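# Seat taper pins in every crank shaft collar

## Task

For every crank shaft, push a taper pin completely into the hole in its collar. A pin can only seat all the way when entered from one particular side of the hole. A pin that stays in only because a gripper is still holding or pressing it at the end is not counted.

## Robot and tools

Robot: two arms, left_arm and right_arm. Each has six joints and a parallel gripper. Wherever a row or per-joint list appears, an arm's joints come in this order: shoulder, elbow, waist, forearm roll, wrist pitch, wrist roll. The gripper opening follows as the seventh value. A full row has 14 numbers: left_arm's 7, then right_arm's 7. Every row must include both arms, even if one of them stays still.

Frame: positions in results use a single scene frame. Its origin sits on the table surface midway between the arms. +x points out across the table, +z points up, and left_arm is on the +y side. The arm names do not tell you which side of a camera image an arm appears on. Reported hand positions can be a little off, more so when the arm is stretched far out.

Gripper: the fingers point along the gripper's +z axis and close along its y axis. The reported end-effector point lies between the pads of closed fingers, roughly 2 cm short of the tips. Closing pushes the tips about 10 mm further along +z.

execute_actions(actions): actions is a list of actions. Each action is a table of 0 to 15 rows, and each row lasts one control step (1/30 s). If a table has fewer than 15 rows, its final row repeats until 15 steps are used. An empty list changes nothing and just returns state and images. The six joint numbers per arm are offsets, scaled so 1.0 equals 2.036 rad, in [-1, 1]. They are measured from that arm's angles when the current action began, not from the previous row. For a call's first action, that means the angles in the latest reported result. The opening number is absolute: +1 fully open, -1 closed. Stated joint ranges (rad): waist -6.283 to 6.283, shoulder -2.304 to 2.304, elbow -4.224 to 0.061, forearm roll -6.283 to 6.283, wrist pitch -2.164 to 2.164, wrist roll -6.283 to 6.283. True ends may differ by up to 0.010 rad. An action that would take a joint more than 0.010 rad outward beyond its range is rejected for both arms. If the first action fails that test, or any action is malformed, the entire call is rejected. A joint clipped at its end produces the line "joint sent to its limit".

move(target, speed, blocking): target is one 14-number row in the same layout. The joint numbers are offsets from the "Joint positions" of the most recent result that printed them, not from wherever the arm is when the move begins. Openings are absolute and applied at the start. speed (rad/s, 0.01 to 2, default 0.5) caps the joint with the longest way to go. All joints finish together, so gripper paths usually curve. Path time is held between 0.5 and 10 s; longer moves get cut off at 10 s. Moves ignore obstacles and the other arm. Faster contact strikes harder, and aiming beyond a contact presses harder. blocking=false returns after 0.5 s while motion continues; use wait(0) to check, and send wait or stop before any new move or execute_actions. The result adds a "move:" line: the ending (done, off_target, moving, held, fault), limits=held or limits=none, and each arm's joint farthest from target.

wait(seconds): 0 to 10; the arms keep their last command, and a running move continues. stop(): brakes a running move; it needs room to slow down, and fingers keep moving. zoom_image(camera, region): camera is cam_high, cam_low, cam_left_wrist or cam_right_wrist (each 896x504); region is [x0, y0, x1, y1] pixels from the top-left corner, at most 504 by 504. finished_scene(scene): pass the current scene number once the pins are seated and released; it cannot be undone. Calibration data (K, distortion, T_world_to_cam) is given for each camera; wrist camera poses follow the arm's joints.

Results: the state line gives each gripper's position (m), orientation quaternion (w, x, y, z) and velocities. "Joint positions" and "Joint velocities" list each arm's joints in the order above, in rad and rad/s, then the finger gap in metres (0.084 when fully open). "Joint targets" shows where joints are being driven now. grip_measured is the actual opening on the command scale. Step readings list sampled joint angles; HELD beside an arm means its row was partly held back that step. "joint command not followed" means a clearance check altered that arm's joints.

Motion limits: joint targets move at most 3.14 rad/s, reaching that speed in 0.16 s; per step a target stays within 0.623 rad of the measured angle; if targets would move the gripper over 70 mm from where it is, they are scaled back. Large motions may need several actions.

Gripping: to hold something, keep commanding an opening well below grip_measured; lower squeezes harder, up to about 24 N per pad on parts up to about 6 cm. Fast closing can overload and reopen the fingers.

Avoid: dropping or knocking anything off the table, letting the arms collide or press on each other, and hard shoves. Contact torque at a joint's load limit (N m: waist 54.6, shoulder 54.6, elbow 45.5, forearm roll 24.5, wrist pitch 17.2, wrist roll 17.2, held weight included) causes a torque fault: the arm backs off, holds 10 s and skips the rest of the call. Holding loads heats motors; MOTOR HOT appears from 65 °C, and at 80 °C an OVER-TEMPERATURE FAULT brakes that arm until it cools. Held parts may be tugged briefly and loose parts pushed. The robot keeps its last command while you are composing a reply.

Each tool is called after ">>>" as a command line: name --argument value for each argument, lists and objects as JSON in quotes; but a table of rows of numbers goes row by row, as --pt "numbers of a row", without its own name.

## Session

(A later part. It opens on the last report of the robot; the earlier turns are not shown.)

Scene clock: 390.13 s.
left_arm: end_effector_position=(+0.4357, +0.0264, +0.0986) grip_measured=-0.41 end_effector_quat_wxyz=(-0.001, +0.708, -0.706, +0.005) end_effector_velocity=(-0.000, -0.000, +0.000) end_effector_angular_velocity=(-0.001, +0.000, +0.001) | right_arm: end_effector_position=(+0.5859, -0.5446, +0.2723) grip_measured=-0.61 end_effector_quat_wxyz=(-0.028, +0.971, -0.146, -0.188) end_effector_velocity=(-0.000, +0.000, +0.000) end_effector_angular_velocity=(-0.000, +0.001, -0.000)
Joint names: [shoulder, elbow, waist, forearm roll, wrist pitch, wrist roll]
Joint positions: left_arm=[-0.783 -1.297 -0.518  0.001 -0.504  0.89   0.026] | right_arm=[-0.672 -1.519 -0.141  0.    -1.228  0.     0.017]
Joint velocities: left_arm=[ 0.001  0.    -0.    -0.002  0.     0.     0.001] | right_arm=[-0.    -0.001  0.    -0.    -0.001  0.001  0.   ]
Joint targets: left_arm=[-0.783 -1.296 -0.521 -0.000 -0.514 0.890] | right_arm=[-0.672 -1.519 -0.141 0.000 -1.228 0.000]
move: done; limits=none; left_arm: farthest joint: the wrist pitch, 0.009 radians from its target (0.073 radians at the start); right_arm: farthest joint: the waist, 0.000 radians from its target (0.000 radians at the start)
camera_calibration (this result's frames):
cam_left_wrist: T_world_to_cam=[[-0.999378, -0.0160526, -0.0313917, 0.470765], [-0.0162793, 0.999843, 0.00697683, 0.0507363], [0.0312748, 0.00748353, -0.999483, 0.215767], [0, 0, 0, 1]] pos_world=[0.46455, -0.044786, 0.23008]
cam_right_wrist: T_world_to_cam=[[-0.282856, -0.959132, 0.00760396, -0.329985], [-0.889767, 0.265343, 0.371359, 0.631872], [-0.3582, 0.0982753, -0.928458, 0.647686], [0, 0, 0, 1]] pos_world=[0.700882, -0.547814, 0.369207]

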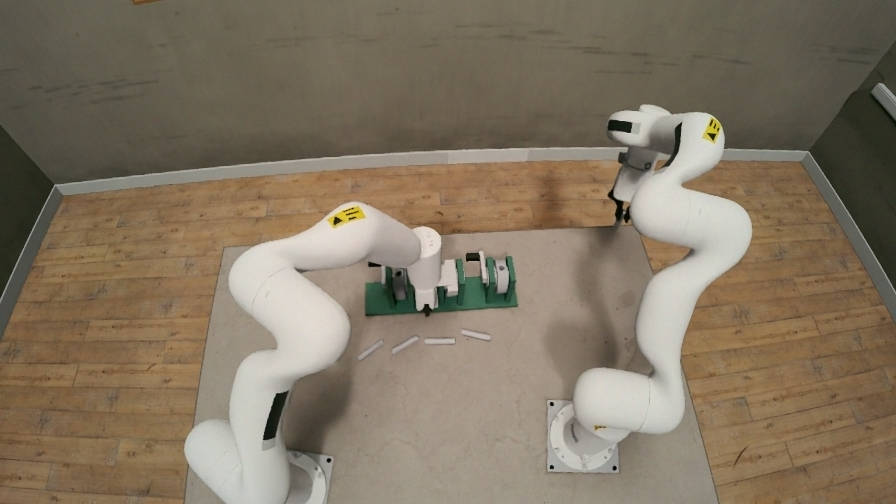

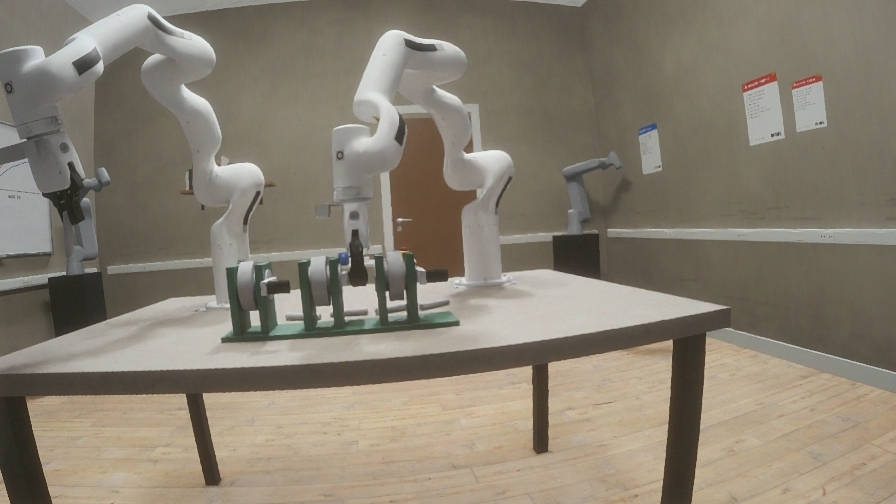

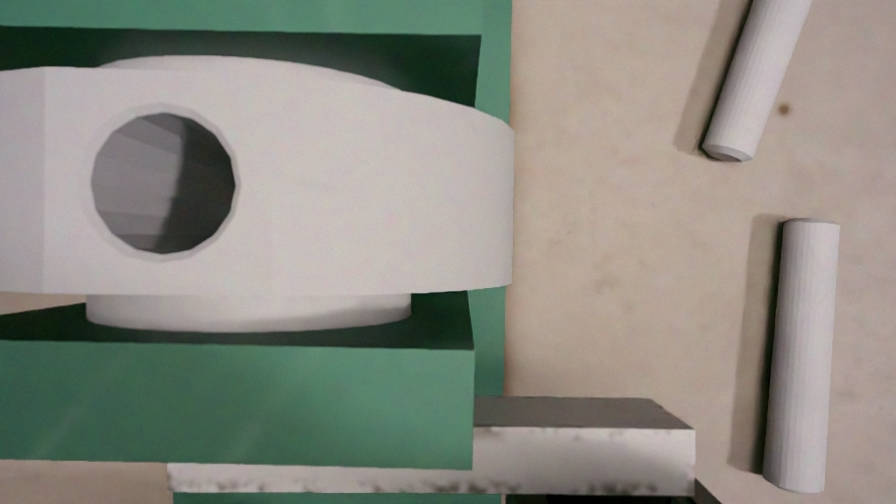

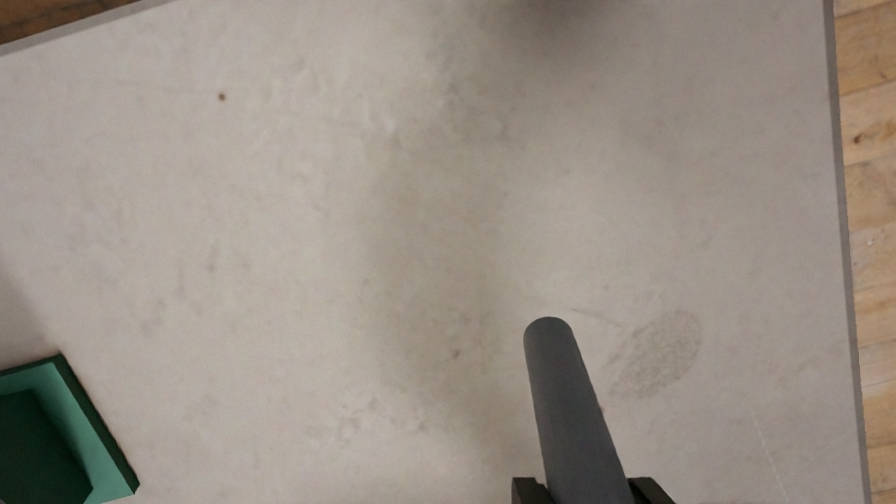

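>>> move --target '[0,0,0,0,0,0,0.2,0,0,0,0,0,0,-1]'

>>> move --target '[0.095,-0.02,0,0,-0.118,0,0.2,0,0,0,0,0,0,-1]' --speed 0.3

Scene clock: 416.90 s.
left_arm: end_effector_position=(+0.4356, +0.0265, +0.0986) grip_measured=+0.19 end_effector_quat_wxyz=(-0.001, +0.708, -0.706, +0.005) end_effector_velocity=(-0.000, +0.000, -0.000) end_effector_angular_velocity=(+0.000, +0.001, +0.001) | right_arm: end_effector_position=(+0.5859, -0.5446, +0.2723) grip_measured=-0.61 end_effector_quat_wxyz=(-0.028, +0.971, -0.146, -0.188) end_effector_velocity=(+0.000, -0.000, -0.000) end_effector_angular_velocity=(-0.001, -0.002, -0.001)
Joint names: [shoulder, elbow, waist, forearm roll, wrist pitch, wrist roll]
Joint positions: left_arm=[-0.783 -1.297 -0.518  0.001 -0.504  0.89   0.052] | right_arm=[-0.672 -1.519 -0.141  0.    -1.228  0.     0.017]
Joint velocities: left_arm=[-0.001 -0.     0.    -0.    -0.    -0.     0.   ] | right_arm=[ 0.    -0.    -0.    -0.     0.002  0.     0.   ]
Joint targets: left_arm=[-0.783 -1.297 -0.518 0.001 -0.504 0.890] | right_arm=[-0.672 -1.519 -0.141 0.000 -1.228 0.000]
move: done; limits=none; left_arm: farthest joint: the waist, 0.000 radians from its target (0.000 radians at the start); right_arm: farthest joint: the waist, 0.000 radians from its target (0.000 radians at the start)
camera_calibration (this result's frames):
cam_left_wrist: T_world_to_cam=[[-0.999384, -0.0160271, -0.0312073, 0.470666], [-0.0162564, 0.999843, 0.00710802, 0.050688], [0.0310885, 0.00761097, -0.999488, 0.215806], [0, 0, 0, 1]] pos_world=[0.464491, -0.0447791, 0.230024]
cam_right_wrist: T_world_to_cam=[[-0.282856, -0.959132, 0.007604, -0.329985], [-0.889767, 0.265343, 0.371359, 0.631872], [-0.3582, 0.0982753, -0.928458, 0.647686], [0, 0, 0, 1]] pos_world=[0.700882, -0.547814, 0.369207]

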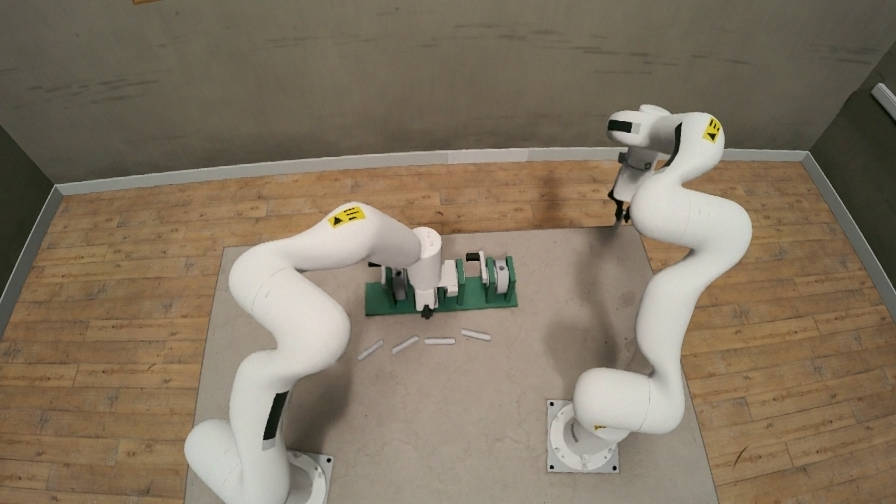

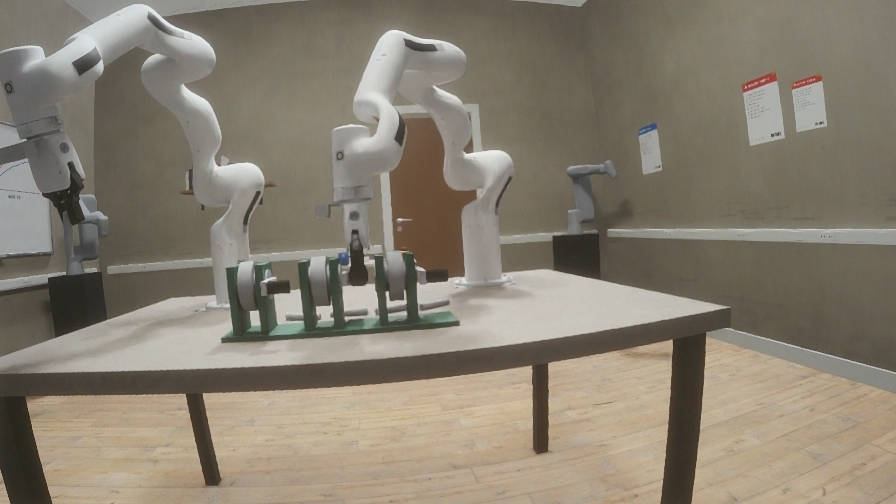

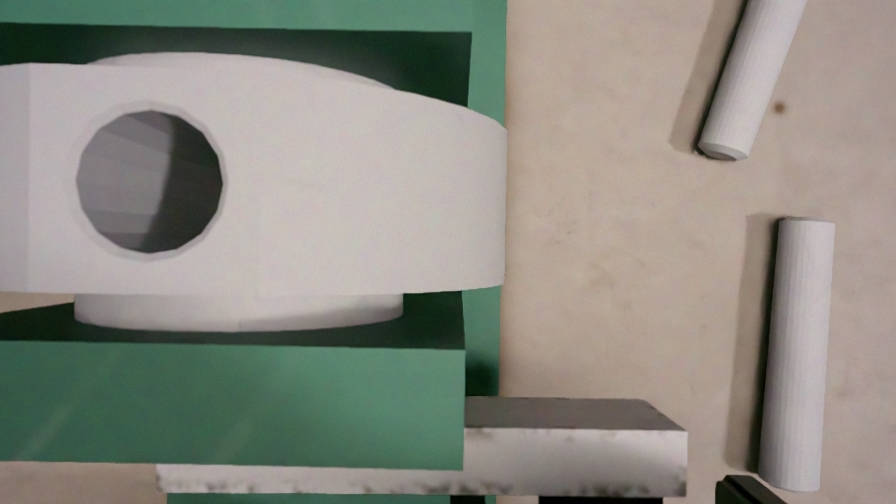

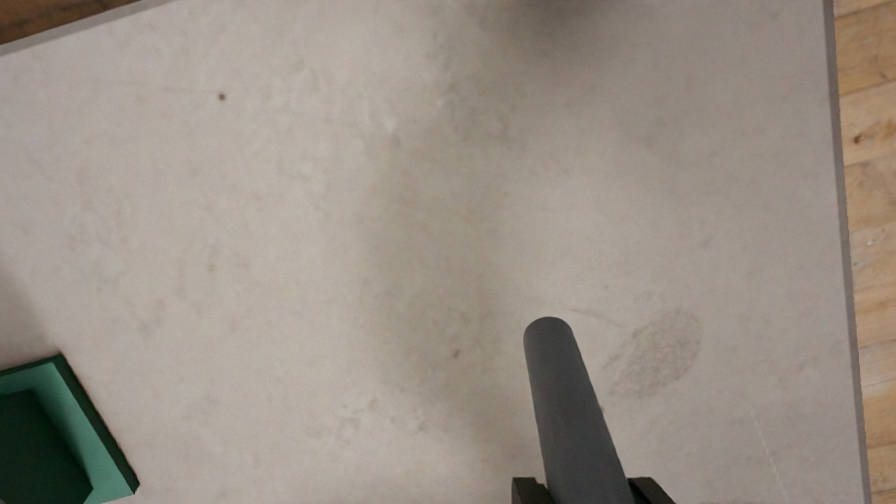

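Scene clock: 418.07 s.
left_arm: end_effector_position=(+0.4354, +0.0267, +0.2328) grip_measured=+0.19 end_effector_quat_wxyz=(-0.000, +0.708, -0.706, +0.001) end_effector_velocity=(+0.000, -0.001, +0.002) end_effector_angular_velocity=(-0.001, -0.002, -0.001) | right_arm: end_effector_position=(+0.5859, -0.5446, +0.2723) grip_measured=-0.61 end_effector_quat_wxyz=(-0.028, +0.971, -0.146, -0.188) end_effector_velocity=(-0.000, -0.000, +0.000) end_effector_angular_velocity=(+0.000, +0.000, -0.000)
Joint names: [shoulder, elbow, waist, forearm roll, wrist pitch, wrist roll]
Joint positions: left_arm=[-0.59  -1.337 -0.518  0.001 -0.745  0.89   0.052] | right_arm=[-0.672 -1.519 -0.141  0.    -1.228  0.     0.017]
Joint velocities: left_arm=[ 0.002 -0.002 -0.     0.    -0.002  0.     0.   ] | right_arm=[ 0.    -0.    -0.     0.    -0.001  0.    -0.   ]
Joint targets: left_arm=[-0.590 -1.338 -0.518 0.001 -0.745 0.890] | right_arm=[-0.672 -1.519 -0.141 0.000 -1.228 0.000]
move: done; limits=none; left_arm: farthest joint: the shoulder, 0.001 radians from its target (0.194 radians at the start); right_arm: farthest joint: the waist, 0.000 radians from its target (0.000 radians at the start)
camera_calibration (this result's frames):
cam_left_wrist: T_world_to_cam=[[-0.999534, -0.0160106, -0.0259844, 0.473525], [-0.0163175, 0.999799, 0.0116394, 0.0485165], [0.0257928, 0.012058, -0.999595, 0.352162], [0, 0, 0, 1]] pos_world=[0.465013, -0.0451716, 0.363758]
cam_right_wrist: T_world_to_cam=[[-0.282856, -0.959132, 0.00760396, -0.329985], [-0.889767, 0.265343, 0.371359, 0.631872], [-0.3582, 0.0982753, -0.928458, 0.647686], [0, 0, 0, 1]] pos_world=[0.700882, -0.547814, 0.369207]

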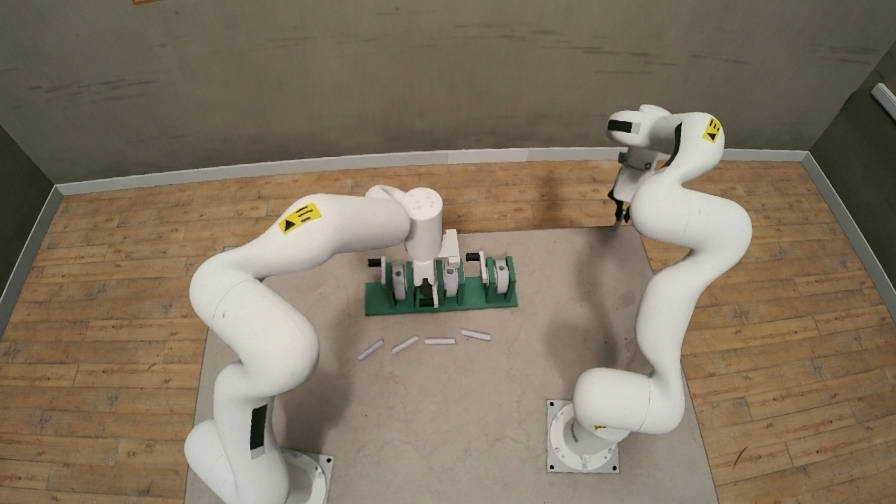

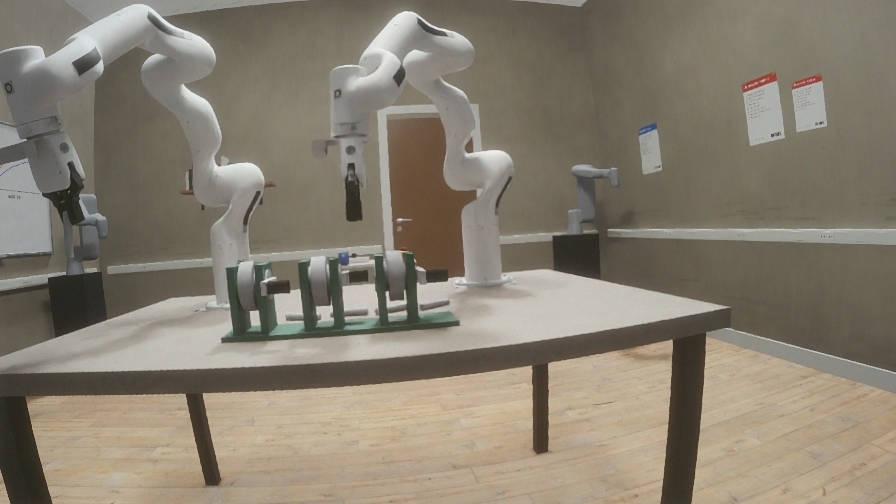

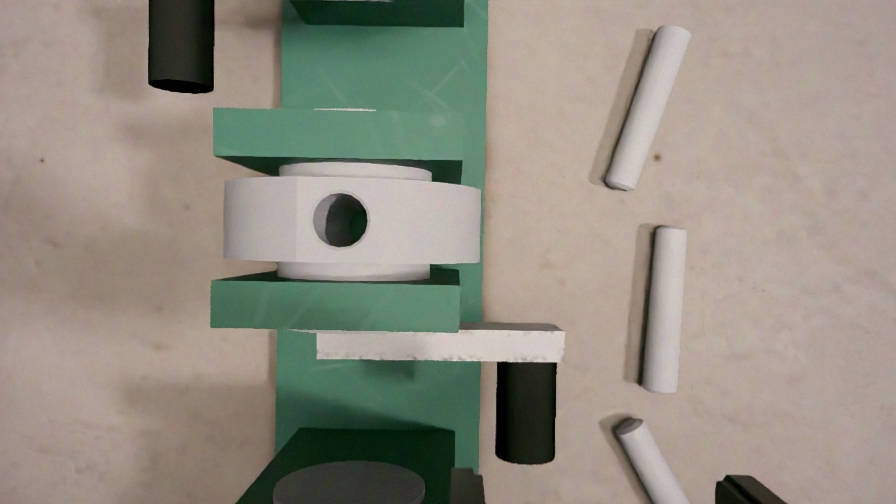

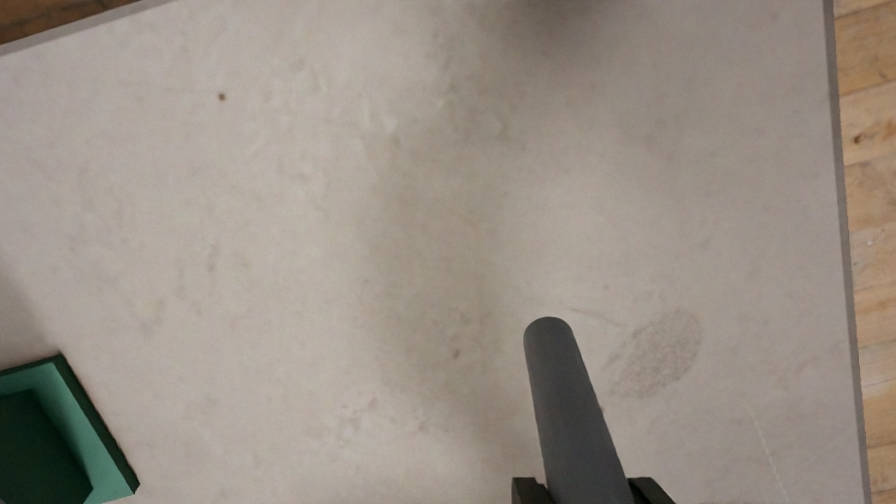

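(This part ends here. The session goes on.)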